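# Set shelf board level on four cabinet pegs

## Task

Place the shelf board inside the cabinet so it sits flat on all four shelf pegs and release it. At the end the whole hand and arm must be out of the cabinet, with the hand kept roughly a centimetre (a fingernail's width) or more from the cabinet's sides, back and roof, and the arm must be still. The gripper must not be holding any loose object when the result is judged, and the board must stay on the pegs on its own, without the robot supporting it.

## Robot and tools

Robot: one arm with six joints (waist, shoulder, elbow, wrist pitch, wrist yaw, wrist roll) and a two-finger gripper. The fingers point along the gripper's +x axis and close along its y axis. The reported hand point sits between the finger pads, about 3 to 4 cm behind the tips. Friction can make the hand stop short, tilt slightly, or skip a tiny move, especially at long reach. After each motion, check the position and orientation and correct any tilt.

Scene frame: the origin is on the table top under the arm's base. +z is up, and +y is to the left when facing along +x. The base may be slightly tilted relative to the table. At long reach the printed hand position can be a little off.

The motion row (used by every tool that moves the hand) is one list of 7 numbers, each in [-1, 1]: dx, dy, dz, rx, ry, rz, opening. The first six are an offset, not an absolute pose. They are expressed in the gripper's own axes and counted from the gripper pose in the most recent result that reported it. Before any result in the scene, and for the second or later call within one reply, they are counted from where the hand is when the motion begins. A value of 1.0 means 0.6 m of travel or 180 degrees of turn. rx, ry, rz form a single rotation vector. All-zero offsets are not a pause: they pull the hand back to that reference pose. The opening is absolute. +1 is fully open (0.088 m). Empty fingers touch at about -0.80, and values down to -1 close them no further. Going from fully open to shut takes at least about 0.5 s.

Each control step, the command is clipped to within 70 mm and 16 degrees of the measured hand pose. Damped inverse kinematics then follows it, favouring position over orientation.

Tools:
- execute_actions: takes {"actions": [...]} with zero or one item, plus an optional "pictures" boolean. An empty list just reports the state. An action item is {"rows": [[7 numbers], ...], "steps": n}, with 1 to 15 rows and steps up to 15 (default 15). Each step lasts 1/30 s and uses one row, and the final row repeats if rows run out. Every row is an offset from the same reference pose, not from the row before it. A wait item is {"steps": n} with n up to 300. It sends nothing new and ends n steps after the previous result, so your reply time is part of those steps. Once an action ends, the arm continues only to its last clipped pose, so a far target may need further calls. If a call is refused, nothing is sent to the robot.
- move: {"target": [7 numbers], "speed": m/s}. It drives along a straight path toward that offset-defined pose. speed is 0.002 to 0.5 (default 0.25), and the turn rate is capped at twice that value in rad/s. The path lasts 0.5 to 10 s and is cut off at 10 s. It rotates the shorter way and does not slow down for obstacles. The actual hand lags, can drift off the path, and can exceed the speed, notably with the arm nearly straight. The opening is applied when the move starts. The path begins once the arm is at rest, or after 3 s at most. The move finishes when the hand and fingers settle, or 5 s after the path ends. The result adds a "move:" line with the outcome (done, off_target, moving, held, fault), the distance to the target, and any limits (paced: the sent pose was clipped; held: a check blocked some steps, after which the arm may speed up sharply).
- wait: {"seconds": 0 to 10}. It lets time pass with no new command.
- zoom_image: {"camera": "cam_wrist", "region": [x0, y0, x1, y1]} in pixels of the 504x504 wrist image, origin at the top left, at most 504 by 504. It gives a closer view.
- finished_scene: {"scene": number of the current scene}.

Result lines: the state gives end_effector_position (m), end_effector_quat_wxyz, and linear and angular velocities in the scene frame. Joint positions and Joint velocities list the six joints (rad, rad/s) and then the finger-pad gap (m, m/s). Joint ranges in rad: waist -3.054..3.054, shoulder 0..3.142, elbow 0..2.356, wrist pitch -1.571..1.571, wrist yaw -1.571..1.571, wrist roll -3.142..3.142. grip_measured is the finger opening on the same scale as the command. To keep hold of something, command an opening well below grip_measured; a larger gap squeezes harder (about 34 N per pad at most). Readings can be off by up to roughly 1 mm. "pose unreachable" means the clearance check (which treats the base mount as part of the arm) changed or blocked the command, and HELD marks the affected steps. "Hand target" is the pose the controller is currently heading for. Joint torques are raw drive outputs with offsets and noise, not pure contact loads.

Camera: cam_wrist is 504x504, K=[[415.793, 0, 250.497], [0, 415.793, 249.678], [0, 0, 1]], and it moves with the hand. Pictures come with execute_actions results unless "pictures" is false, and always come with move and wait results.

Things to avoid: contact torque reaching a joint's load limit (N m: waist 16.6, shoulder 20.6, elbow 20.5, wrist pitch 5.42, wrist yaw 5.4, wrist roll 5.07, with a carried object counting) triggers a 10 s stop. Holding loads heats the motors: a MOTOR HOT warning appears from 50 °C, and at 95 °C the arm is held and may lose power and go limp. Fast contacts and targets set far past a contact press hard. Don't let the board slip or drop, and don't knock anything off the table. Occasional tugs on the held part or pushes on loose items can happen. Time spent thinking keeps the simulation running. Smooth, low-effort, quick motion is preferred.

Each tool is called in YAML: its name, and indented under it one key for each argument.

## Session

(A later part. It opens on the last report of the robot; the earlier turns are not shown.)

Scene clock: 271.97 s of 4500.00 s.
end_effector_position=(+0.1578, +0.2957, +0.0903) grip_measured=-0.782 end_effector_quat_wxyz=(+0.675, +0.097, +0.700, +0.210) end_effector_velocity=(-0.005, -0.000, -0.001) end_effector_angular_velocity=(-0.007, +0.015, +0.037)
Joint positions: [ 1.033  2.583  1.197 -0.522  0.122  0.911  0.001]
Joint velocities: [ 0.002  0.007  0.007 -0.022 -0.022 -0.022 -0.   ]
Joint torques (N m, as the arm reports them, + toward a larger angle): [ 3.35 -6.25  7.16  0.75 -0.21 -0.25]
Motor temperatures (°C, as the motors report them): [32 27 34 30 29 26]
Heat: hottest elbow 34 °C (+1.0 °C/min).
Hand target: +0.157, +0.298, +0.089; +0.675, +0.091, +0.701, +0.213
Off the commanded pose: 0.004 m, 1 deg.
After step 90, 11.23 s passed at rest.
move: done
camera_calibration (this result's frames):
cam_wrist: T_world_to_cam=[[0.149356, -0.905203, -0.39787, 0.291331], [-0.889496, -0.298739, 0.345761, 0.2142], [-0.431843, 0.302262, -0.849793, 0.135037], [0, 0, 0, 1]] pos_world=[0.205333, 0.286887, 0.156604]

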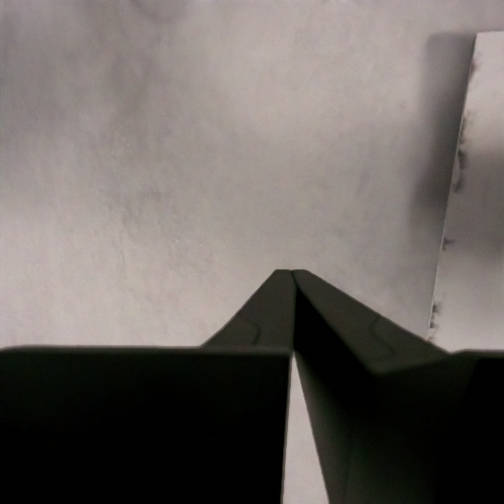

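move:
  target: [0.0725,-0.034,0,0,0,0,-0.9]
  speed: 0.04

move:
  target: [-0.105,-0.225,0.0195,0,0,0,-0.9]
  speed: 0.05

Scene clock: 279.90 s of 4500.00 s.
end_effector_position=(+0.1608, +0.2978, +0.0490) grip_measured=-0.782 end_effector_quat_wxyz=(+0.677, +0.105, +0.696, +0.213) end_effector_velocity=(-0.001, -0.002, -0.003) end_effector_angular_velocity=(-0.006, +0.013, +0.009)
Joint positions: [ 0.977  2.654  1.119 -0.348  0.139  0.86   0.001]
Joint velocities: [-0.007  0.002 -0.002 -0.007 -0.007 -0.007 -0.   ]
Joint torques (N m, as the arm reports them, + toward a larger angle): [ 3.07 -6.36  4.41  0.95 -0.03 -0.19]
Motor temperatures (°C, as the motors report them): [32 27 34 30 29 26]
Heat: hottest elbow 34 °C (+1.0 °C/min).
Hand target: +0.158, +0.295, +0.042; +0.675, +0.097, +0.700, +0.210
Off the commanded pose: 0.008 m, 1 deg.
After step 90, 3.40 s passed at rest.
move: done
camera_calibration (this result's frames):
cam_wrist: T_world_to_cam=[[0.143108, -0.900483, -0.410672, 0.27655], [-0.894001, -0.295631, 0.336696, 0.231986], [-0.424596, 0.318957, -0.84734, 0.0942628], [0, 0, 0, 1]] pos_world=[0.207843, 0.287545, 0.115335]

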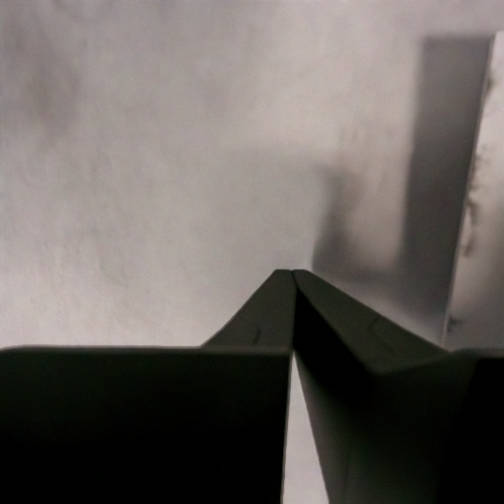

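Scene clock: 283.23 s of 4500.00 s.
end_effector_position=(+0.1975, +0.1582, +0.0515) grip_measured=-0.782 end_effector_quat_wxyz=(+0.680, +0.112, +0.692, +0.217) end_effector_velocity=(-0.001, -0.001, +0.002) end_effector_angular_velocity=(+0.019, +0.013, +0.005)
Joint positions: [ 0.635  2.18   0.768 -0.39   0.227  0.524  0.001]
Joint velocities: [-0.007 -0.012 -0.002 -0.007 -0.022 -0.007 -0.   ]
Joint torques (N m, as the arm reports them, + toward a larger angle): [ 3.09 -5.43  3.03  0.27  0.09 -0.3 ]
Motor temperatures (°C, as the motors report them): [32 28 34 30 28 26]
Heat: hottest elbow 34 °C (+0.0 °C/min).
Hand target: +0.194, +0.153, +0.048; +0.678, +0.106, +0.696, +0.213
Off the commanded pose: 0.008 m, 1 deg.
move: done
camera_calibration (this result's frames):
cam_wrist: T_world_to_cam=[[0.140622, -0.894064, -0.425295, 0.14689], [-0.898567, -0.295612, 0.324333, 0.22423], [-0.415696, 0.336547, -0.844945, 0.151895], [0, 0, 0, 1]] pos_world=[0.243972, 0.146495, 0.118089]

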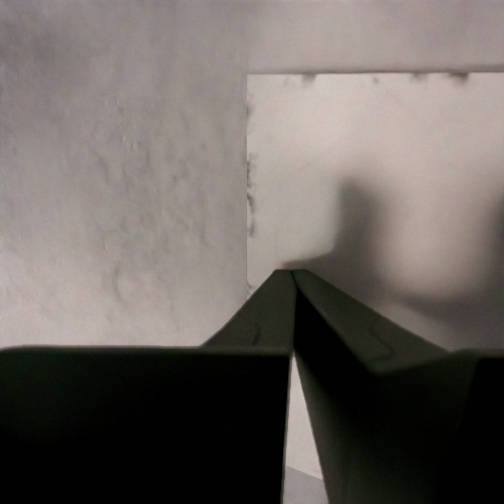

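move:
  target: [0.0,0.085,-0.01,0,0,0,-0.9]
  speed: 0.08

move:
  target: [0.065,-0.03,0,0,0,0,-0.9]
  speed: 0.03

Scene clock: 288.37 s of 4500.00 s.
end_effector_position=(+0.1852, +0.2001, +0.0745) grip_measured=-0.782 end_effector_quat_wxyz=(+0.681, +0.112, +0.690, +0.218) end_effector_velocity=(-0.004, -0.002, -0.003) end_effector_angular_velocity=(-0.015, +0.023, +0.007)
Joint positions: [ 0.798  2.273  0.872 -0.43   0.188  0.682  0.001]
Joint velocities: [-0.002  0.007  0.002 -0.022 -0.007  0.007 -0.   ]
Joint torques (N m, as the arm reports them, + toward a larger angle): [ 3.66 -4.26  6.24  0.59 -0.25  0.26]
Motor temperatures (°C, as the motors report them): [32 28 34 30 28 26]
Heat: hottest elbow 34 °C (+1.0 °C/min).
Hand target: +0.185, +0.202, +0.074; +0.680, +0.112, +0.692, +0.217
Off the commanded pose: 0.002 m, 0 deg.
After step 90, 1.13 s passed at rest.
move: done
camera_calibration (this result's frames):
cam_wrist: T_world_to_cam=[[0.142836, -0.893157, -0.426461, 0.195327], [-0.899621, -0.296804, 0.320296, 0.218804], [-0.41265, 0.337903, -0.845897, 0.151265], [0, 0, 0, 1]] pos_world=[0.23136, 0.188287, 0.141172]

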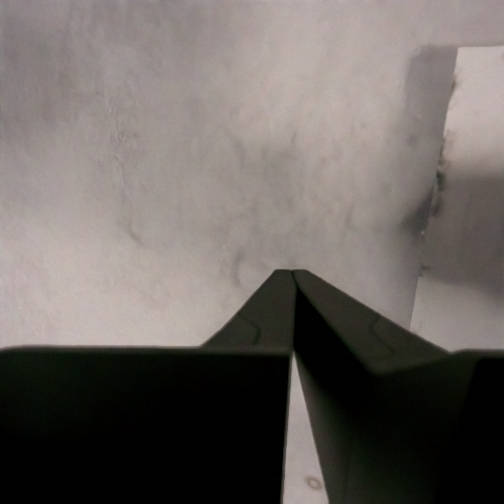

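Scene clock: 290.07 s of 4500.00 s.
end_effector_position=(+0.1889, +0.2029, +0.0368) grip_measured=-0.782 end_effector_quat_wxyz=(+0.683, +0.118, +0.686, +0.219) end_effector_velocity=(-0.004, -0.002, -0.001) end_effector_angular_velocity=(-0.002, +0.003, +0.026)
Joint positions: [ 0.72   2.359  0.812 -0.255  0.206  0.607  0.001]
Joint velocities: [-0.002 -0.002 -0.007 -0.007 -0.007 -0.022 -0.   ]
Joint torques (N m, as the arm reports them, + toward a larger angle): [ 3.2  -4.44  3.75  1.04 -0.12 -0.3 ]
Motor temperatures (°C, as the motors report them): [32 28 34 30 28 26]
Heat: hottest elbow 34 °C (+1.0 °C/min).
Hand target: +0.186, +0.201, +0.032; +0.681, +0.112, +0.690, +0.218
Off the commanded pose: 0.006 m, 1 deg.
move: done
camera_calibration (this result's frames):
cam_wrist: T_world_to_cam=[[0.137144, -0.889852, -0.435149, 0.181997], [-0.904148, -0.291895, 0.311951, 0.23523], [-0.404608, 0.350657, -0.84459, 0.115853], [0, 0, 0, 1]] pos_world=[0.234598, 0.189988, 0.103663]

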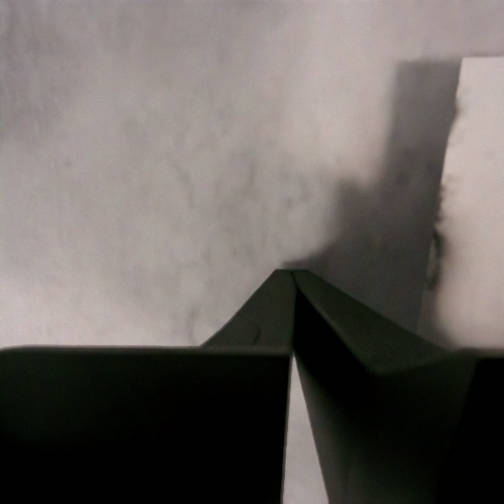

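move:
  target: [-0.137,-0.301,0.026,0,0,0,-0.9]
  speed: 0.05

Scene clock: 296.13 s of 4500.00 s.
end_effector_position=(+0.2338, +0.0200, +0.0385) grip_measured=-0.782 end_effector_quat_wxyz=(+0.688, +0.129, +0.674, +0.237) end_effector_velocity=(-0.003, +0.001, +0.000) end_effector_angular_velocity=(+0.021, +0.002, +0.020)
Joint positions: [ 0.15   1.756  0.707 -0.578  0.257  0.     0.001]
Joint velocities: [-0.007 -0.002 -0.002 -0.007 -0.022 -0.022 -0.   ]
Joint torques (N m, as the arm reports them, + toward a larger angle): [ 1.56 -3.08  3.14  0.21  0.98 -0.42]
Motor temperatures (°C, as the motors report them): [32 28 33 30 28 26]
Heat: hottest elbow 33 °C (+1.0 °C/min).
Hand target: +0.231, +0.010, +0.029; +0.684, +0.119, +0.685, +0.219
Off the commanded pose: 0.016 m, 3 deg.
move: off_target
camera_calibration (this result's frames):
cam_wrist: T_world_to_cam=[[0.153086, -0.868803, -0.470898, 0.0110452], [-0.909336, -0.310397, 0.277059, 0.224844], [-0.386875, 0.385791, -0.837552, 0.194424], [0, 0, 0, 1]] pos_world=[0.277986, 0.00437992, 0.105746]

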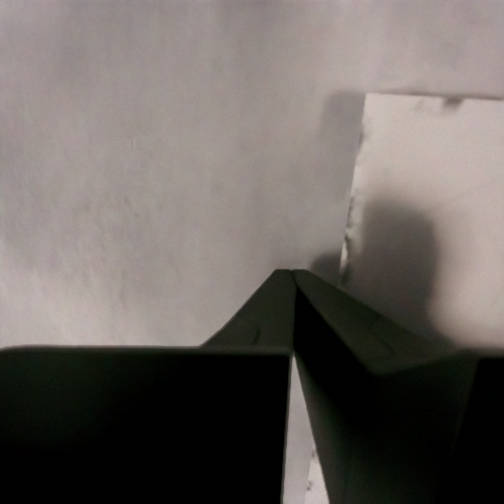

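move:
  target: [-0.025,-0.065,0.0,0,0,0,-0.9]
  speed: 0.05

move:
  target: [-0.3,0.05,-0.12,0,0,0.1,-0.9]
  speed: 0.12

Scene clock: 300.97 s of 4500.00 s.
end_effector_position=(+0.2401, -0.0124, +0.0388) grip_measured=-0.782 end_effector_quat_wxyz=(+0.688, +0.134, +0.667, +0.251) end_effector_velocity=(-0.002, +0.000, +0.000) end_effector_angular_velocity=(+0.007, +0.003, +0.010)
Joint positions: [ 0.037  1.682  0.75  -0.659  0.233 -0.133  0.001]
Joint velocities: [-0.002 -0.002 -0.002 -0.007 -0.007 -0.007 -0.   ]
Joint torques (N m, as the arm reports them, + toward a larger angle): [ 2.15 -3.73  4.05  0.41  0.57 -0.32]
Motor temperatures (°C, as the motors report them): [32 28 33 30 29 26]
Heat: hottest elbow 33 °C (+1.0 °C/min).
Hand target: +0.240, -0.021, +0.033; +0.688, +0.129, +0.673, +0.237
Off the commanded pose: 0.011 m, 2 deg.
After step 90, 0.70 s passed at rest.
move: off_target
camera_calibration (this result's frames):
cam_wrist: T_world_to_cam=[[0.166571, -0.853201, -0.49427, -0.0200624], [-0.909113, -0.326984, 0.25806, 0.220889], [-0.381795, 0.406362, -0.830122, 0.20842], [0, 0, 0, 1]] pos_world=[0.283729, -0.0295843, 0.106096]

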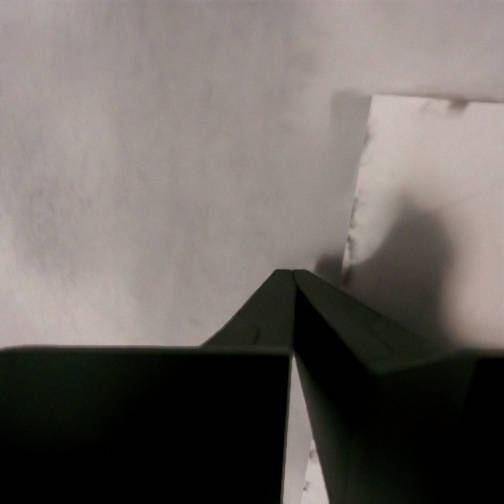

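Scene clock: 303.00 s of 4500.00 s.
end_effector_position=(+0.1677, -0.0902, +0.2007) grip_measured=-0.782 end_effector_quat_wxyz=(+0.639, +0.235, +0.640, +0.357) end_effector_velocity=(-0.007, -0.001, +0.004) end_effector_angular_velocity=(+0.018, +0.029, +0.013)
Joint positions: [ 0.124  1.231  1.09  -1.491 -0.082 -0.044  0.001]
Joint velocities: [-0.002 -0.002  0.007 -0.037 -0.022  0.007  0.   ]
Joint torques (N m, as the arm reports them, + toward a larger angle): [ 2.51 -2.05  5.29  0.25 -0.53  0.2 ]
Motor temperatures (°C, as the motors report them): [32 28 33 30 29 26]
Heat: hottest elbow 33 °C (+1.0 °C/min).
Hand target: +0.168, -0.091, +0.203; +0.641, +0.237, +0.637, +0.356
Off the commanded pose: 0.003 m, 0 deg.
move: done
camera_calibration (this result's frames):
cam_wrist: T_world_to_cam=[[0.15731, -0.657602, -0.736758, 0.0735079], [-0.886771, -0.422394, 0.187673, 0.0896003], [-0.434616, 0.623813, -0.649589, 0.339021], [0, 0, 0, 1]] pos_world=[0.215236, -0.1253, 0.257567]

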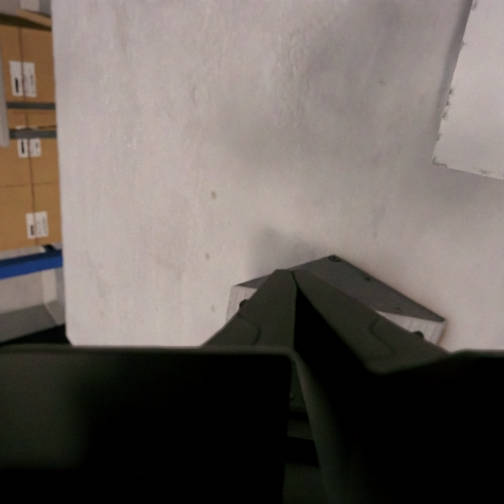

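move:
  target: [-0.103,-0.344,-0.096,-0.1262,-0.1039,-0.247,0.5]
  speed: 0.15

Scene clock: 387.63 s of 4500.00 s.
end_effector_position=(+0.1487, -0.2801, +0.0829) grip_measured=+0.500 end_effector_quat_wxyz=(+0.851, -0.098, +0.489, +0.162) end_effector_velocity=(+0.000, +0.003, -0.000) end_effector_angular_velocity=(+0.022, -0.017, +0.001)
Joint positions: [-0.961  0.862  0.897 -0.87  -0.112 -1.507  0.063]
Joint velocities: [-0.017  0.002 -0.002 -0.007 -0.037 -0.007 -0.   ]
Joint torques (N m, as the arm reports them, + toward a larger angle): [ 0.55 -5.38  4.28  0.41 -0.46 -0.16]
Motor temperatures (°C, as the motors report them): [31 26 34 28 29 26]
Heat: hottest elbow 34 °C (+0.0 °C/min).
Hand target: +0.148, -0.279, +0.082; +0.851, -0.099, +0.489, +0.164
Off the commanded pose: 0.004 m, 0 deg.
After step 90, 78.13 s passed at rest.
move: done
camera_calibration (this result's frames):
cam_wrist: T_world_to_cam=[[0.357633, -0.933237, 0.0341638, -0.306113], [-0.923054, -0.358807, -0.138668, 0.0649784], [0.141668, 0.0180572, -0.98975, 0.145499], [0, 0, 0, 1]] pos_world=[0.148842, -0.264988, 0.163476]

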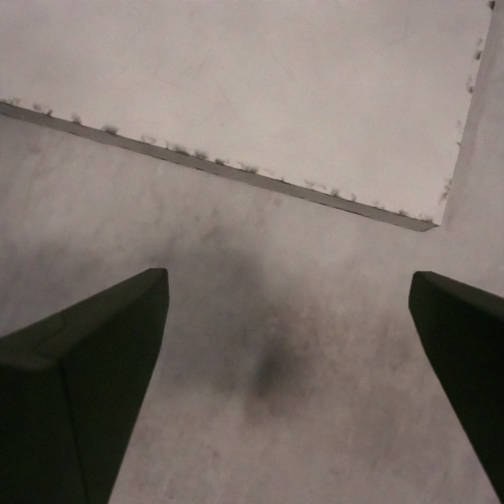

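execute_actions:
  actions: []

Scene clock: 402.33 s of 4500.00 s.
end_effector_position=(+0.1488, -0.2802, +0.0829) grip_measured=+0.500 end_effector_quat_wxyz=(+0.851, -0.099, +0.489, +0.162) end_effector_velocity=(-0.004, +0.000, -0.002) end_effector_angular_velocity=(-0.007, +0.023, +0.007)
Joint positions: [-0.962  0.862  0.896 -0.87  -0.114 -1.508  0.063]
Joint velocities: [-0.002 -0.002 -0.002 -0.007  0.022 -0.007 -0.   ]
Joint torques (N m, as the arm reports them, + toward a larger angle): [ 0.88 -5.39  4.33  0.49 -0.47 -0.23]
Motor temperatures (°C, as the motors report them): [31 27 34 28 29 26]
Heat: hottest elbow 34 °C (+0.0 °C/min).
Hand target: +0.148, -0.279, +0.082; +0.851, -0.099, +0.489, +0.164
Off the commanded pose: 0.004 m, 1 deg.
Steps of this call (steps 1 to 90: nothing new was sent; then 11.70 s passed at rest). Readings (end_effector_position):
1: (+0.1488, -0.2802, +0.0829)
2: (+0.1488, -0.2802, +0.0829)
4: (+0.1489, -0.2802, +0.0829)
8: (+0.1488, -0.2803, +0.0829)
90: the state above
camera_calibration (this result's frames):
cam_wrist: T_world_to_cam=[[0.35778, -0.933145, 0.0351359, -0.306261], [-0.922791, -0.359072, -0.13973, 0.0649988], [0.143005, 0.0175696, -0.989566, 0.14518], [0, 0, 0, 1]] pos_world=[0.148793, -0.264997, 0.163508]

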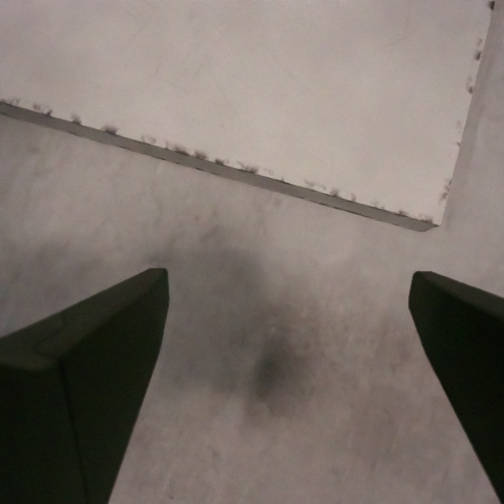

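move:
  target: [0.062,0.0167,-0.0358,0,0,0,0.5]
  speed: 0.05

move:
  target: [0.1,0,0.173,0,0,0,0.5]
  speed: 0.03

Scene clock: 427.13 s of 4500.00 s.
end_effector_position=(+0.1455, -0.2742, +0.0438) grip_measured=+0.500 end_effector_quat_wxyz=(+0.853, -0.102, +0.488, +0.156) end_effector_velocity=(-0.001, +0.005, +0.002) end_effector_angular_velocity=(+0.019, -0.011, +0.007)
Joint positions: [-1.066  0.905  0.775 -0.702 -0.184 -1.583  0.063]
Joint velocities: [-0.007 -0.007 -0.002 -0.022 -0.022 -0.007 -0.   ]
Joint torques (N m, as the arm reports them, + toward a larger angle): [ 0.83 -4.07  4.03  0.44 -0.4  -0.2 ]
Motor temperatures (°C, as the motors report them): [30 28 33 28 29 26]
Heat: hottest elbow 33 °C (-1.0 °C/min).
Hand target: +0.145, -0.271, +0.040; +0.851, -0.099, +0.489, +0.162
Off the commanded pose: 0.005 m, 1 deg.
After step 90, 20.57 s passed at rest.
move: done
camera_calibration (this result's frames):
cam_wrist: T_world_to_cam=[[0.350235, -0.935473, 0.0471816, -0.29826], [-0.924901, -0.353356, -0.140348, 0.060536], [0.147964, 0.00551653, -0.988977, 0.102803], [0, 0, 0, 1]] pos_world=[0.14524, -0.25819, 0.124238]

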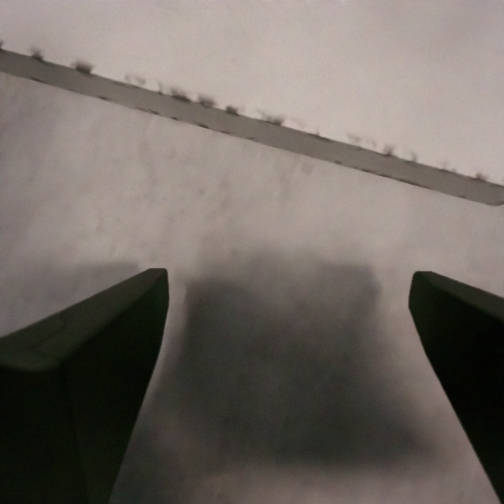

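Scene clock: 431.43 s of 4500.00 s.
end_effector_position=(+0.2571, -0.2334, +0.0492) grip_measured=+0.500 end_effector_quat_wxyz=(+0.858, -0.105, +0.480, +0.152) end_effector_velocity=(-0.003, +0.000, -0.001) end_effector_angular_velocity=(+0.003, +0.013, -0.005)
Joint positions: [-0.504  1.151  0.78  -0.446  0.189 -1.176  0.063]
Joint velocities: [-0.002 -0.002 -0.002 -0.007  0.007  0.007 -0.   ]
Joint torques (N m, as the arm reports them, + toward a larger angle): [ 2.34 -2.21  4.25  0.66 -0.09  0.3 ]
Motor temperatures (°C, as the motors report them): [30 28 33 28 29 26]
Heat: hottest elbow 33 °C (-1.0 °C/min).
Hand target: +0.257, -0.230, +0.043; +0.852, -0.101, +0.488, +0.157
Off the commanded pose: 0.006 m, 1 deg.
move: done
camera_calibration (this result's frames):
cam_wrist: T_world_to_cam=[[0.345949, -0.936372, 0.0593914, -0.299078], [-0.92308, -0.35101, -0.157209, 0.179892], [0.168053, -0.000436738, -0.985778, 0.0847112], [0, 0, 0, 1]] pos_world=[0.255284, -0.216867, 0.12955]

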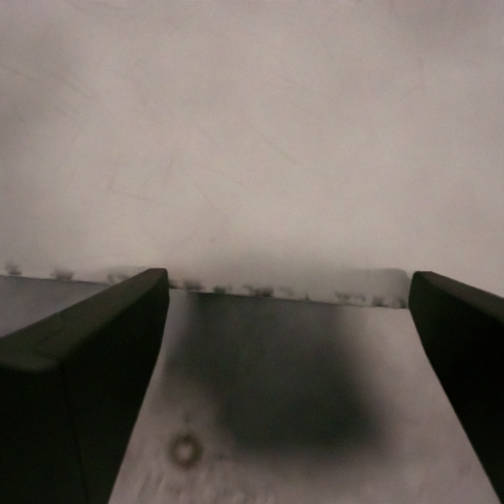

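move:
  target: [0.0407,0,0.0438,0,0,0,0.5]
  speed: 0.02

Scene clock: 435.57 s of 4500.00 s.
end_effector_position=(+0.2895, -0.2253, +0.0504) grip_measured=+0.500 end_effector_quat_wxyz=(+0.864, -0.109, +0.470, +0.146) end_effector_velocity=(+0.001, -0.001, +0.003) end_effector_angular_velocity=(+0.004, -0.014, -0.010)
Joint positions: [-0.419  1.254  0.812 -0.363  0.236 -1.123  0.064]
Joint velocities: [ 0.002 -0.007 -0.002  0.007 -0.007  0.007 -0.   ]
Joint torques (N m, as the arm reports them, + toward a larger angle): [ 2.92 -1.29  4.12  1.02 -0.13  0.33]
Motor temperatures (°C, as the motors report them): [30 28 33 29 29 26]
Heat: hottest elbow 33 °C (-1.0 °C/min).
Hand target: +0.289, -0.221, +0.042; +0.858, -0.105, +0.480, +0.152
Off the commanded pose: 0.009 m, 2 deg.
move: off_target
camera_calibration (this result's frames):
cam_wrist: T_world_to_cam=[[0.338963, -0.937669, 0.076684, -0.301885], [-0.920688, -0.347377, -0.177942, 0.213923], [0.193489, -0.0102863, -0.981049, 0.0705683], [0, 0, 0, 1]] pos_world=[0.28563, -0.208031, 0.130447]

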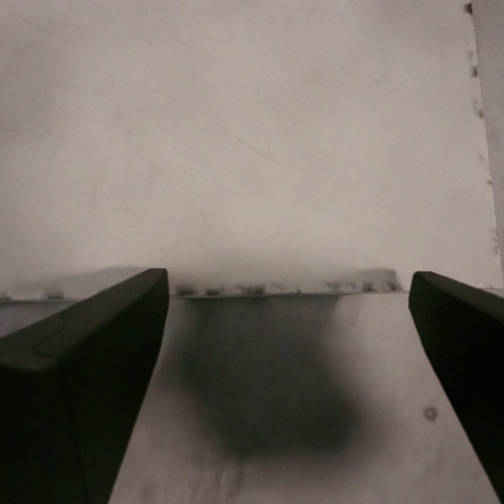

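move:
  target: [-0.2,0,-0.1,0,-0.2,0,0.5]
  speed: 0.12

Scene clock: 440.27 s of 4500.00 s.
end_effector_position=(+0.1812, -0.2613, +0.1213) grip_measured=+0.500 end_effector_quat_wxyz=(+0.967, -0.061, +0.180, +0.170) end_effector_velocity=(-0.000, +0.002, +0.006) end_effector_angular_velocity=(+0.021, -0.029, +0.005)
Joint positions: [-1.228  0.912  0.83  -0.877 -0.953 -1.785  0.063]
Joint velocities: [-0.007  0.002  0.007 -0.037 -0.037 -0.022 -0.   ]
Joint torques (N m, as the arm reports them, + toward a larger angle): [ 1.06 -4.2   5.8  -0.16 -0.59 -0.19]
Motor temperatures (°C, as the motors report them): [30 28 33 29 29 26]
Heat: hottest elbow 33 °C (-1.0 °C/min).
Hand target: +0.181, -0.263, +0.121; +0.967, -0.061, +0.179, +0.170
Off the commanded pose: 0.002 m, 0 deg.
move: done
camera_calibration (this result's frames):
cam_wrist: T_world_to_cam=[[0.322724, -0.944127, 0.0668834, -0.301939], [-0.638058, -0.269208, -0.721394, 0.1495], [0.699093, 0.190136, -0.689288, 0.0860433], [0, 0, 0, 1]] pos_world=[0.132681, -0.261182, 0.187352]

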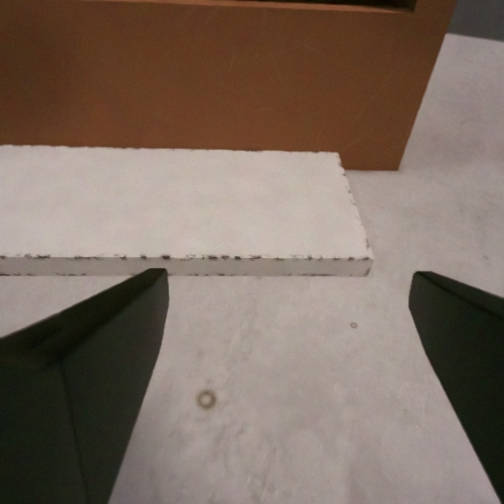

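move:
  target: [0.131,0.129,0.004,0.005,0.2686,0.0212,0.5]
  speed: 0.1

Scene clock: 502.00 s of 4500.00 s.
end_effector_position=(+0.2219, -0.1626, +0.0884) grip_measured=+0.500 end_effector_quat_wxyz=(+0.802, -0.110, +0.564, +0.165) end_effector_velocity=(+0.000, -0.000, +0.001) end_effector_angular_velocity=(+0.009, +0.002, -0.005)
Joint positions: [-0.069  1.081  0.729 -0.784  0.571 -0.732  0.063]
Joint velocities: [-0.002  0.002  0.007 -0.007 -0.007  0.007 -0.   ]
Joint torques (N m, as the arm reports them, + toward a larger angle): [ 2.61 -1.7   5.5   0.48 -0.08  0.27]
Motor temperatures (°C, as the motors report them): [29 28 35 28 29 26]
Heat: hottest elbow 35 °C (+1.0 °C/min).
Hand target: +0.223, -0.163, +0.089; +0.802, -0.109, +0.564, +0.164
Off the commanded pose: 0.003 m, 1 deg.
After step 90, 54.17 s passed at rest.
move: done
camera_calibration (this result's frames):
cam_wrist: T_world_to_cam=[[0.37952, -0.924995, 0.0186829, -0.22493], [-0.924731, -0.378626, 0.0389151, 0.156914], [-0.0289225, -0.0320457, -0.999068, 0.169048], [0, 0, 0, 1]] pos_world=[0.235358, -0.14323, 0.166986]

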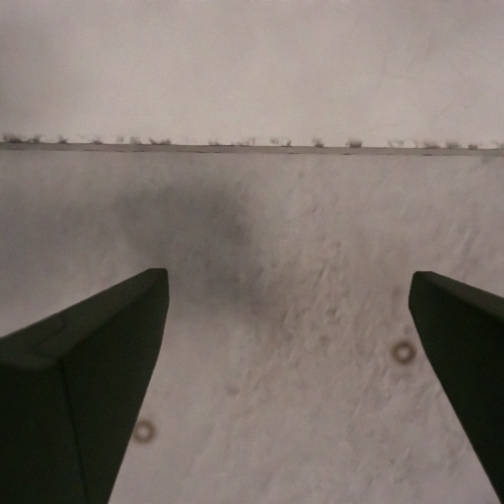

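move:
  target: [0.0705,0,-0.0257,0,0,0,0.3]
  speed: 0.04

move:
  target: [0.022,0,0.06,0,0,0,0.3]
  speed: 0.02

Scene clock: 507.07 s of 4500.00 s.
end_effector_position=(+0.2231, -0.1651, +0.0467) grip_measured=+0.300 end_effector_quat_wxyz=(+0.805, -0.109, +0.560, +0.159) end_effector_velocity=(-0.001, +0.003, -0.001) end_effector_angular_velocity=(+0.018, -0.002, +0.011)
Joint positions: [-0.242  1.101  0.61  -0.54   0.492 -0.907  0.054]
Joint velocities: [-0.007 -0.002 -0.002 -0.007 -0.022 -0.007 -0.   ]
Joint torques (N m, as the arm reports them, + toward a larger angle): [ 1.89 -2.05  3.24  0.67 -0.25 -0.18]
Motor temperatures (°C, as the motors report them): [30 27 35 28 29 26]
Heat: hottest elbow 35 °C (+1.0 °C/min).
Hand target: +0.221, -0.163, +0.044; +0.802, -0.110, +0.563, +0.165
Off the commanded pose: 0.005 m, 1 deg.
After step 90, 0.63 s passed at rest.
move: done
camera_calibration (this result's frames):
cam_wrist: T_world_to_cam=[[0.367958, -0.929496, 0.0253852, -0.225452], [-0.929642, -0.367175, 0.0307957, 0.162069], [-0.0193037, -0.0349307, -0.999203, 0.12472], [0, 0, 0, 1]] pos_world=[0.236031, -0.145693, 0.125353]

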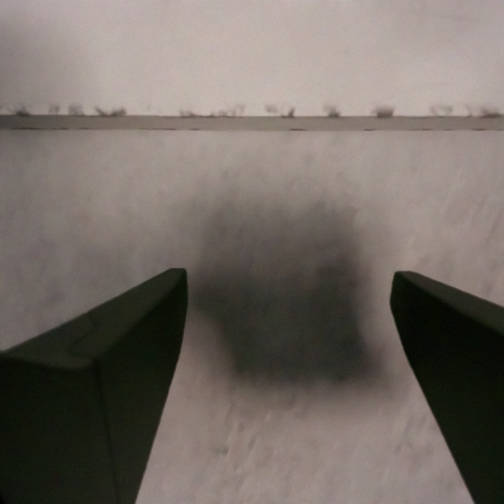

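Scene clock: 509.23 s of 4500.00 s.
end_effector_position=(+0.2560, -0.1505, +0.0460) grip_measured=+0.300 end_effector_quat_wxyz=(+0.804, -0.110, +0.561, +0.161) end_effector_velocity=(+0.003, +0.001, +0.001) end_effector_angular_velocity=(+0.008, -0.009, -0.009)
Joint positions: [-0.158  1.27   0.672 -0.477  0.532 -0.827  0.054]
Joint velocities: [ 0.002  0.002  0.002  0.007 -0.007  0.007 -0.   ]
Joint torques (N m, as the arm reports them, + toward a larger angle): [ 3.25 -2.57  5.2   0.68 -0.1   0.3 ]
Motor temperatures (°C, as the motors report them): [30 27 35 28 29 26]
Heat: hottest elbow 35 °C (+1.0 °C/min).
Hand target: +0.258, -0.151, +0.047; +0.805, -0.109, +0.560, +0.159
Off the commanded pose: 0.003 m, 0 deg.
move: done
camera_calibration (this result's frames):
cam_wrist: T_world_to_cam=[[0.37299, -0.927517, 0.0243128, -0.224877], [-0.927595, -0.372169, 0.0325123, 0.196704], [-0.0211072, -0.0346792, -0.999176, 0.125633], [0, 0, 0, 1]] pos_world=[0.26899, -0.131014, 0.124601]

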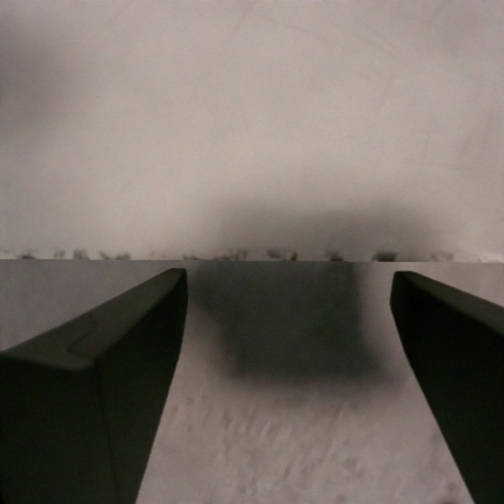

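move:
  target: [0.009,0,0.02,0,0,0,0.3]
  speed: 0.01

Scene clock: 512.43 s of 4500.00 s.
end_effector_position=(+0.2586, -0.1485, +0.0426) grip_measured=+0.300 end_effector_quat_wxyz=(+0.796, -0.117, +0.572, +0.160) end_effector_velocity=(-0.006, +0.001, -0.004) end_effector_angular_velocity=(-0.004, +0.030, +0.022)
Joint positions: [-0.146  1.309  0.684 -0.476  0.563 -0.812  0.054]
Joint velocities: [-0.007  0.007 -0.002 -0.022  0.007 -0.007 -0.   ]
Joint torques (N m, as the arm reports them, + toward a larger angle): [ 3.75 -1.17  5.99  1.83 -0.81  0.34]
Motor temperatures (°C, as the motors report them): [30 27 35 28 29 26]
Heat: hottest elbow 35 °C (+1.0 °C/min).
Hand target: +0.268, -0.146, +0.045; +0.805, -0.110, +0.561, +0.162
Off the commanded pose: 0.010 m, 2 deg.
move: off_target
camera_calibration (this result's frames):
cam_wrist: T_world_to_cam=[[0.378781, -0.924932, 0.0320216, -0.225383], [-0.924395, -0.376429, 0.0615964, 0.197214], [-0.0449187, -0.0529322, -0.997587, 0.125767], [0, 0, 0, 1]] pos_world=[0.273324, -0.12757, 0.120533]

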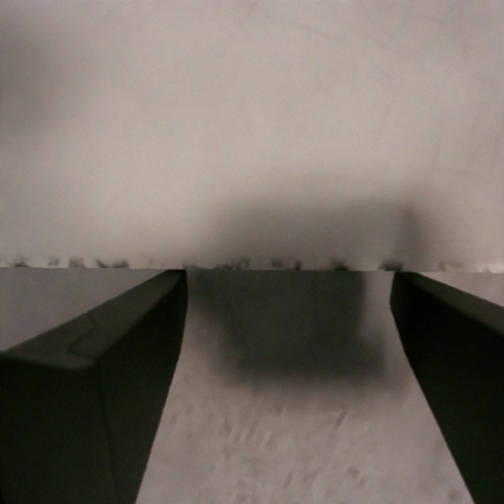

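move:
  target: [-0.0323,0,0.033,0,-0.008,0,0.3]
  speed: 0.01

Scene clock: 517.43 s of 4500.00 s.
end_effector_position=(+0.2685, -0.1436, +0.0664) grip_measured=+0.300 end_effector_quat_wxyz=(+0.803, -0.116, +0.561, +0.162) end_effector_velocity=(-0.004, +0.003, -0.002) end_effector_angular_velocity=(+0.011, +0.019, +0.012)
Joint positions: [-0.059  1.314  0.748 -0.565  0.583 -0.733  0.054]
Joint velocities: [-0.002  0.002 -0.002 -0.022 -0.007  0.007 -0.   ]
Joint torques (N m, as the arm reports them, + toward a larger angle): [ 3.46 -2.28  5.47  0.53 -0.13  0.23]
Motor temperatures (°C, as the motors report them): [30 27 35 29 29 26]
Heat: hottest elbow 35 °C (+1.0 °C/min).
Hand target: +0.270, -0.143, +0.067; +0.803, -0.115, +0.562, +0.162
Off the commanded pose: 0.002 m, 0 deg.
move: done
camera_calibration (this result's frames):
cam_wrist: T_world_to_cam=[[0.380558, -0.924201, 0.0320727, -0.225742], [-0.924508, -0.379422, 0.0363879, 0.208057], [-0.0214606, -0.0434992, -0.998823, 0.145347], [0, 0, 0, 1]] pos_world=[0.281378, -0.123367, 0.144845]

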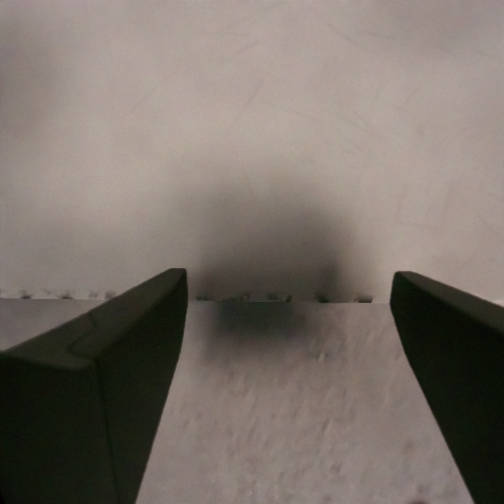

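move:
  target: [-0.0114,0,-0.0313,0,0.01,0,0.3]
  speed: 0.03

move:
  target: [0.039,0,-0.0142,0,0,0,0.3]
  speed: 0.02

move:
  target: [0.014,0,0.039,0,0,0,0.3]
  speed: 0.01

Scene clock: 530.33 s of 4500.00 s.
end_effector_position=(+0.2531, -0.1512, +0.0678) grip_measured=+0.300 end_effector_quat_wxyz=(+0.796, -0.116, +0.572, +0.159) end_effector_velocity=(-0.003, +0.001, -0.000) end_effector_angular_velocity=(+0.005, +0.000, +0.009)
Joint positions: [-0.074  1.256  0.735 -0.622  0.594 -0.732  0.054]
Joint velocities: [-0.002 -0.012 -0.007 -0.007 -0.007 -0.007 -0.   ]
Joint torques (N m, as the arm reports them, + toward a larger angle): [ 2.53 -3.91  3.8   0.49 -0.09 -0.13]
Motor temperatures (°C, as the motors report them): [31 27 35 29 29 26]
Heat: hottest elbow 35 °C (+0.0 °C/min).
Hand target: +0.250, -0.151, +0.066; +0.794, -0.118, +0.574, +0.160
Off the commanded pose: 0.003 m, 0 deg.
After step 90, 8.97 s passed at rest.
move: done
camera_calibration (this result's frames):
cam_wrist: T_world_to_cam=[[0.376607, -0.925845, 0.0312734, -0.226089], [-0.925256, -0.37428, 0.0617752, 0.190149], [-0.0454893, -0.0522008, -0.9976, 0.150751], [0, 0, 0, 1]] pos_world=[0.267941, -0.130285, 0.145714]

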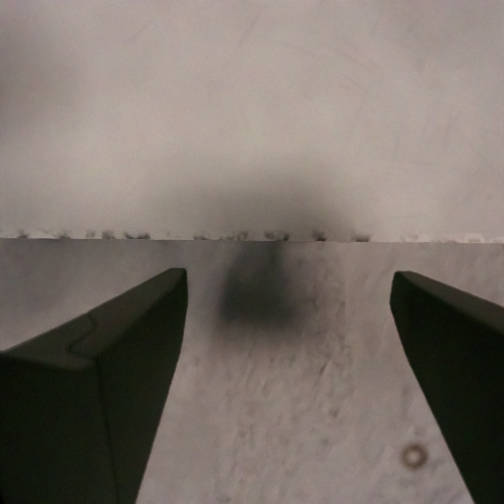

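Scene clock: 531.83 s of 4500.00 s.
end_effector_position=(+0.2544, -0.1541, +0.0464) grip_measured=+0.300 end_effector_quat_wxyz=(+0.800, -0.114, +0.569, +0.153) end_effector_velocity=(+0.005, +0.002, +0.003) end_effector_angular_velocity=(+0.021, -0.035, +0.009)
Joint positions: [-0.155  1.27   0.678 -0.49   0.559 -0.817  0.054]
Joint velocities: [-0.002 -0.007 -0.002  0.022 -0.037 -0.022 -0.   ]
Joint torques (N m, as the arm reports them, + toward a larger angle): [ 2.29 -2.55  3.42  0.78 -0.23 -0.22]
Motor temperatures (°C, as the motors report them): [31 27 35 29 29 26]
Heat: hottest elbow 35 °C (+0.0 °C/min).
Hand target: +0.252, -0.152, +0.043; +0.796, -0.116, +0.572, +0.159
Off the commanded pose: 0.005 m, 1 deg.
move: done
camera_calibration (this result's frames):
cam_wrist: T_world_to_cam=[[0.364987, -0.930283, 0.0368524, -0.226602], [-0.930321, -0.362904, 0.052947, 0.194953], [-0.0358817, -0.0536096, -0.997917, 0.126685], [0, 0, 0, 1]] pos_world=[0.268621, -0.133264, 0.12445]

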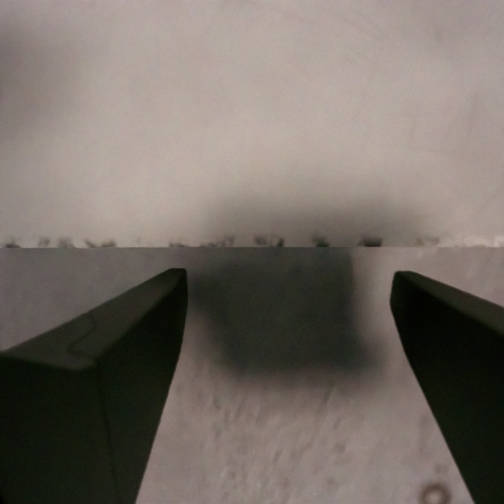

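Scene clock: 534.53 s of 4500.00 s.
end_effector_position=(+0.2611, -0.1503, +0.0424) grip_measured=+0.300 end_effector_quat_wxyz=(+0.784, -0.128, +0.588, +0.152) end_effector_velocity=(-0.004, +0.002, -0.001) end_effector_angular_velocity=(+0.008, +0.014, +0.022)
Joint positions: [-0.126  1.348  0.712 -0.501  0.616 -0.783  0.054]
Joint velocities: [-0.002 -0.002 -0.002 -0.022 -0.007 -0.007  0.   ]
Joint torques (N m, as the arm reports them, + toward a larger angle): [ 4.34 -0.09  6.89  3.01 -1.29  0.46]
Motor temperatures (°C, as the motors report them): [31 27 35 29 29 26]
Heat: hottest elbow 35 °C (+0.0 °C/min).
Hand target: +0.276, -0.145, +0.047; +0.800, -0.114, +0.569, +0.154
Off the commanded pose: 0.018 m, 3 deg.
move: off_target
camera_calibration (this result's frames):
cam_wrist: T_world_to_cam=[[0.379914, -0.923638, 0.0505672, -0.228859], [-0.92163, -0.373279, 0.106118, 0.196706], [-0.0791387, -0.0869199, -0.993067, 0.129157], [0, 0, 0, 1]] pos_world=[0.278459, -0.126731, 0.11896]

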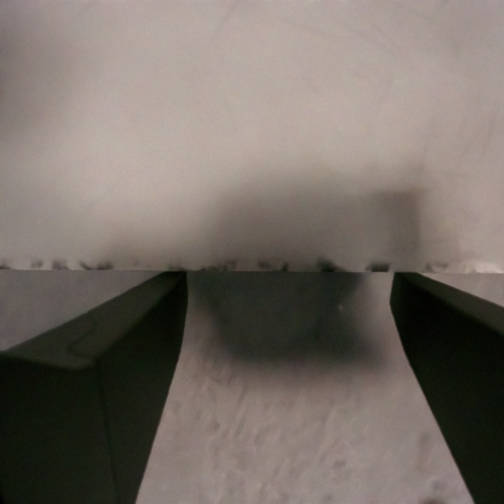

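execute_actions:
  actions:
    - {"rows":[[0.0075,0,0.0256,0,-0.017,0,0.3],[0.005,0,0.0263,0,-0.017,0,0.3],[0.0025,0,0.027,0,-0.017,0,0.3],[0,0,0.0277,0,-0.017,0,0.3],[-0.0025,0,0.0285,0,-0.017,0,0.3],[-0.005,0,0.0292,0,-0.017,0,0.3],[-0.0075,0,0.03,0,-0.017,0,0.3],[-0.01,0,0.0307,0,-0.017,0,0.3],[-0.0125,0,0.0315,0,-0.017,0,0.3],[-0.015,0,0.0322,0,-0.017,0,0.3],[-0.0175,0,0.033,0,-0.017,0,0.3],[-0.02,0,0.0337,0,-0.017,0,0.3],[-0.0225,0,0.0345,0,-0.017,0,0.3],[-0.0245,0,0.035,0,-0.017,0,0.3]],"steps":15}

Scene clock: 539.90 s of 4500.00 s.
end_effector_position=(+0.2613, -0.1507, +0.0484) grip_measured=+0.299 end_effector_quat_wxyz=(+0.780, -0.132, +0.594, +0.148) end_effector_velocity=(-0.004, +0.004, +0.023) end_effector_angular_velocity=(+0.006, +0.041, +0.027)
Joint positions: [-0.098  1.352  0.733 -0.542  0.645 -0.749  0.054]
Joint velocities: [ 0.085 -0.002  0.081 -0.198  0.037  0.11  -0.   ]
Joint torques (N m, as the arm reports them, + toward a larger angle): [ 5.83 -3.3   6.96  1.8  -1.38  0.2 ]
Motor temperatures (°C, as the motors report them): [32 27 35 33 30 26]
Heat: hottest elbow 35 °C (+0.0 °C/min).
Hand target: +0.275, -0.144, +0.062; +0.799, -0.124, +0.567, +0.156
Off the commanded pose: 0.021 m, 4 deg.
Steps of this call (steps 1 to 90: nothing new was sent; then 1.87 s passed at rest; steps 91 to 105: all 15 steps of this action). Readings (end_effector_position):
91: (+0.2612, -0.1505, +0.0423)
92: (+0.2614, -0.1505, +0.0421)
94: (+0.2614, -0.1508, +0.0421)
98: (+0.2614, -0.1510, +0.0425)
105: the state above
camera_calibration (this result's frames):
cam_wrist: T_world_to_cam=[[0.379024, -0.92345, 0.0598371, -0.229776], [-0.920957, -0.370101, 0.121916, 0.195683], [-0.0904373, -0.101316, -0.990735, 0.135769], [0, 0, 0, 1]] pos_world=[0.279585, -0.126008, 0.124403]

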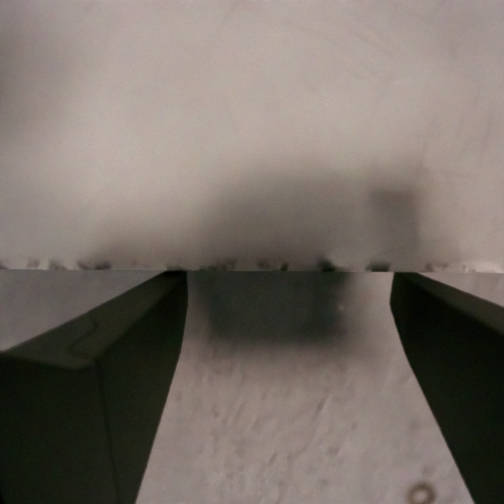

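execute_actions:
  actions: []

Scene clock: 541.07 s of 4500.00 s.
end_effector_position=(+0.2614, -0.1506, +0.0504) grip_measured=+0.299 end_effector_quat_wxyz=(+0.779, -0.132, +0.594, +0.148) end_effector_velocity=(+0.002, -0.001, +0.001) end_effector_angular_velocity=(+0.004, -0.010, -0.002)
Joint positions: [-0.091  1.352  0.74  -0.556  0.649 -0.74   0.054]
Joint velocities: [-0.002 -0.002  0.002  0.007 -0.007 -0.007 -0.   ]
Joint torques (N m, as the arm reports them, + toward a larger angle): [ 5.9  -3.33  6.82  1.76 -1.43  0.23]
Motor temperatures (°C, as the motors report them): [32 27 36 33 30 26]
Heat: hottest elbow 36 °C (+1.0 °C/min).
Hand target: +0.275, -0.144, +0.062; +0.799, -0.124, +0.567, +0.156
Off the commanded pose: 0.020 m, 4 deg.
Steps of this call (steps 1 to 35: nothing new was sent). Readings (end_effector_position):
1: (+0.2614, -0.1506, +0.0491)
2: (+0.2614, -0.1507, +0.0495)
4: (+0.2614, -0.1506, +0.0500)
8: (+0.2614, -0.1507, +0.0503)
35: the state above
camera_calibration (this result's frames):
cam_wrist: T_world_to_cam=[[0.37941, -0.923304, 0.0596429, -0.229963], [-0.920637, -0.370327, 0.123638, 0.195366], [-0.0920679, -0.101819, -0.990533, 0.138176], [0, 0, 0, 1]] pos_world=[0.279833, -0.125907, 0.126429]

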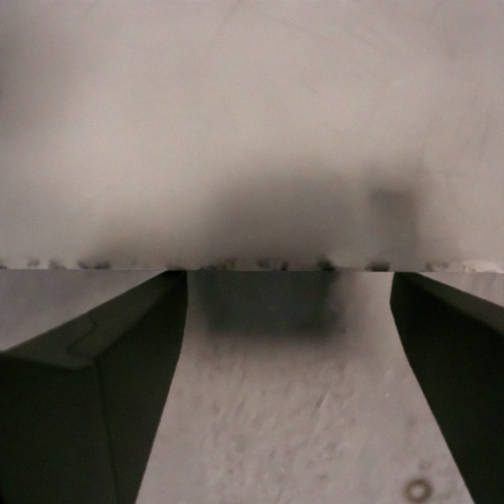

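execute_actions:
  actions:
    - {"rows":[[-0.014,0,0.03,0,-0.02,0,0.3],[-0.016,0,0.031,0,-0.02,0,0.3],[-0.018,0,0.0315,0,-0.02,0,0.3],[-0.02,0,0.032,0,-0.02,0,0.3],[-0.022,0,0.033,0,-0.02,0,0.3],[-0.024,0,0.0335,0,-0.02,0,0.3],[-0.026,0,0.034,0,-0.02,0,0.3],[-0.028,0,0.035,0,-0.02,0,0.3],[-0.03,0,0.0355,0,-0.02,0,0.3],[-0.032,0,0.036,0,-0.02,0,0.3],[-0.034,0,0.037,0,-0.02,0,0.3]],"steps":15}

execute_actions:
  actions: []

Scene clock: 545.90 s of 4500.00 s.
end_effector_position=(+0.2623, -0.1495, +0.0635) grip_measured=+0.299 end_effector_quat_wxyz=(+0.778, -0.137, +0.596, +0.147) end_effector_velocity=(+0.001, +0.001, +0.010) end_effector_angular_velocity=(+0.013, -0.008, +0.011)
Joint positions: [-0.042  1.35   0.775 -0.63   0.675 -0.688  0.054]
Joint velocities: [ 0.027 -0.007  0.027 -0.051 -0.007  0.022 -0.   ]
Joint torques (N m, as the arm reports them, + toward a larger angle): [ 5.67 -3.28  6.97  1.91 -1.27  0.19]
Motor temperatures (°C, as the motors report them): [33 27 36 34 30 26]
Heat: hottest elbow 36 °C (+1.0 °C/min).
Hand target: +0.275, -0.144, +0.076; +0.798, -0.128, +0.570, +0.153
Off the commanded pose: 0.019 m, 4 deg.
Steps of this call (steps 1 to 90: nothing new was sent; then 1.33 s passed at rest; steps 91 to 105: all 15 steps of this action). Readings (end_effector_position):
91: (+0.2614, -0.1507, +0.0507)
92: (+0.2614, -0.1506, +0.0513)
94: (+0.2615, -0.1504, +0.0530)
98: (+0.2617, -0.1500, +0.0571)
105: the state above
camera_calibration (this result's frames):
cam_wrist: T_world_to_cam=[[0.384358, -0.920774, 0.0666609, -0.231362], [-0.918361, -0.37398, 0.129429, 0.193439], [-0.0942449, -0.110966, -0.989345, 0.150467], [0, 0, 0, 1]] pos_world=[0.280753, -0.123993, 0.13925]

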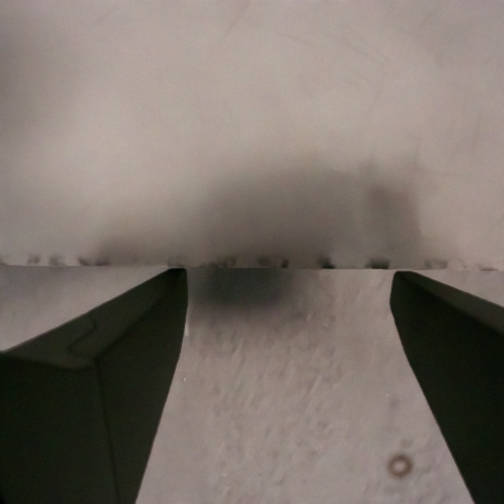

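Scene clock: 545.90 s of 4500.00 s.
end_effector_position=(+0.2623, -0.1495, +0.0635) grip_measured=+0.299 end_effector_quat_wxyz=(+0.778, -0.137, +0.596, +0.147) end_effector_velocity=(+0.001, +0.001, +0.010) end_effector_angular_velocity=(+0.013, -0.008, +0.011)
Joint positions: [-0.042  1.35   0.775 -0.63   0.675 -0.688  0.054]
Joint velocities: [ 0.027 -0.007  0.027 -0.051 -0.007  0.022 -0.   ]
Joint torques (N m, as the arm reports them, + toward a larger angle): [ 5.67 -3.28  6.97  1.91 -1.27  0.19]
Motor temperatures (°C, as the motors report them): [33 27 36 34 30 26]
Heat: hottest elbow 36 °C (+1.0 °C/min).
Hand target: +0.275, -0.144, +0.076; +0.798, -0.128, +0.570, +0.153
Off the commanded pose: 0.019 m, 4 deg.
camera_calibration (this result's frames):
cam_wrist: T_world_to_cam=[[0.384358, -0.920774, 0.0666609, -0.231362], [-0.918361, -0.37398, 0.129429, 0.193439], [-0.0942449, -0.110966, -0.989345, 0.150467], [0, 0, 0, 1]] pos_world=[0.280753, -0.123993, 0.13925]

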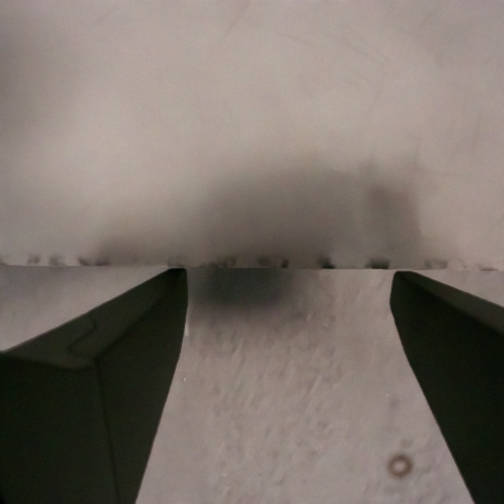

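execute_actions:
  actions:
    - {"rows":[[-0.012,0,0.034,0,-0.02,0,0.3],[-0.015,0,0.035,0,-0.02,0,0.3],[-0.018,0,0.037,0,-0.02,0,0.3],[-0.021,0,0.038,0,-0.02,0,0.3],[-0.024,0,0.04,0,-0.02,0,0.3],[-0.027,0,0.041,0,-0.02,0,0.3],[-0.03,0,0.043,0,-0.02,0,0.3],[-0.033,0,0.044,0,-0.02,0,0.3],[-0.036,0,0.046,0,-0.02,0,0.3],[-0.039,0,0.047,0,-0.02,0,0.3],[-0.042,0,0.049,0,-0.02,0,0.3]],"steps":15}

Scene clock: 551.10 s of 4500.00 s.
end_effector_position=(+0.2674, -0.1464, +0.0865) grip_measured=+0.300 end_effector_quat_wxyz=(+0.780, -0.146, +0.590, +0.150) end_effector_velocity=(+0.005, -0.000, +0.018) end_effector_angular_velocity=(+0.002, -0.024, +0.008)
Joint positions: [ 0.04   1.358  0.842 -0.737  0.704 -0.615  0.054]
Joint velocities: [ 0.051 -0.002  0.051 -0.066  0.007  0.037 -0.   ]
Joint torques (N m, as the arm reports them, + toward a larger angle): [ 5.29 -0.79  7.11  2.67 -1.03  0.53]
Motor temperatures (°C, as the motors report them): [34 27 36 35 31 26]
Heat: hottest elbow 36 °C (+1.0 °C/min).
Hand target: +0.281, -0.140, +0.096; +0.796, -0.133, +0.571, +0.152
Off the commanded pose: 0.018 m, 3 deg.
Steps of this call (steps 1 to 90: nothing new was sent; then 1.70 s passed at rest; steps 91 to 105: all 15 steps of this action). Readings (end_effector_position):
91: (+0.2624, -0.1495, +0.0647)
92: (+0.2627, -0.1496, +0.0654)
94: (+0.2630, -0.1492, +0.0675)
98: (+0.2642, -0.1483, +0.0744)
105: the state above
camera_calibration (this result's frames):
cam_wrist: T_world_to_cam=[[0.397228, -0.914321, 0.0789153, -0.235612], [-0.914184, -0.386691, 0.121399, 0.194067], [-0.0804816, -0.120366, -0.989462, 0.169018], [0, 0, 0, 1]] pos_world=[0.284607, -0.120037, 0.162271]

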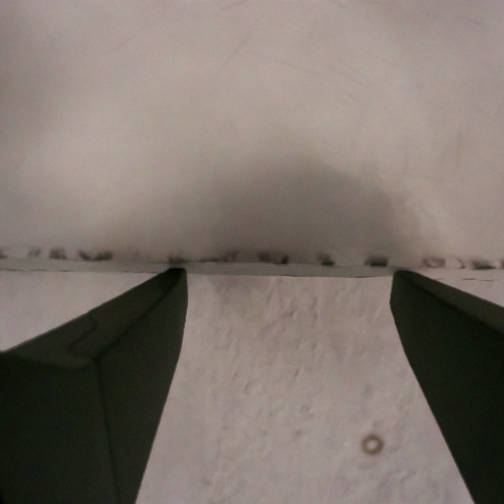

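execute_actions:
  actions:
    - {"rows":[[-0.014,0,0.032,0,-0.02,0,0.3],[-0.017,0,0.036,0,-0.02,0,0.3],[-0.02,0,0.039,0,-0.02,0,0.3],[-0.023,0,0.043,0,-0.02,0,0.3],[-0.026,0,0.046,0,-0.02,0,0.3],[-0.029,0,0.05,0,-0.02,0,0.3],[-0.032,0,0.053,0,-0.02,0,0.3],[-0.035,0,0.057,0,-0.02,0,0.3],[-0.038,0,0.06,0,-0.02,0,0.3],[-0.041,0,0.064,0,-0.02,0,0.3],[-0.044,0,0.067,0,-0.02,0,0.3],[-0.047,0,0.071,0,-0.02,0,0.3],[-0.049,0,0.074,0,-0.02,0,0.3]],"steps":15}

Scene clock: 555.97 s of 4500.00 s.
end_effector_position=(+0.2911, -0.1351, +0.1261) grip_measured=+0.300 end_effector_quat_wxyz=(+0.797, -0.149, +0.565, +0.156) end_effector_velocity=(+0.069, +0.023, +0.065) end_effector_angular_velocity=(+0.108, -0.192, -0.120)
Joint positions: [ 0.169  1.42   0.976 -0.841  0.716 -0.516  0.054]
Joint velocities: [ 0.164  0.134  0.222  0.037 -0.037  0.168 -0.   ]
Joint torques (N m, as the arm reports them, + toward a larger angle): [ 2.91 -0.14  5.58  1.89 -0.32  0.54]
Motor temperatures (°C, as the motors report them): [34 27 37 37 31 26]
Heat: hottest elbow 37 °C (+2.0 °C/min).
Hand target: +0.298, -0.130, +0.126; +0.798, -0.141, +0.566, +0.155
Off the commanded pose: 0.009 m, 1 deg.
Steps of this call (steps 1 to 90: nothing new was sent; then 1.37 s passed at rest; steps 91 to 105: all 15 steps of this action). Readings (end_effector_position):
91: (+0.2680, -0.1462, +0.0880)
92: (+0.2682, -0.1462, +0.0890)
94: (+0.2699, -0.1452, +0.0933)
98: (+0.2755, -0.1422, +0.1047)
105: the state above
camera_calibration (this result's frames):
cam_wrist: T_world_to_cam=[[0.406562, -0.909157, 0.090221, -0.241194], [-0.913417, -0.402389, 0.0612521, 0.220478], [-0.0193839, -0.107312, -0.994036, 0.196017], [0, 0, 0, 1]] pos_world=[0.303248, -0.10953, 0.203104]

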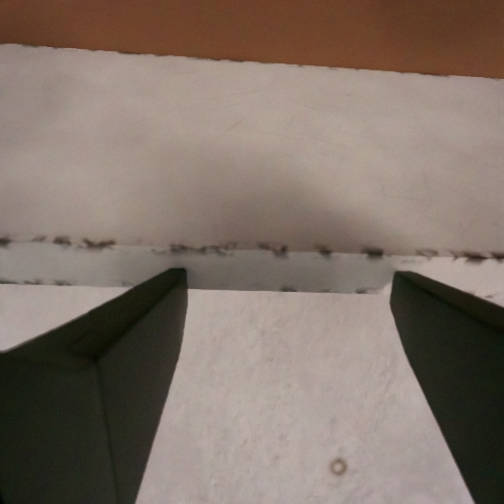

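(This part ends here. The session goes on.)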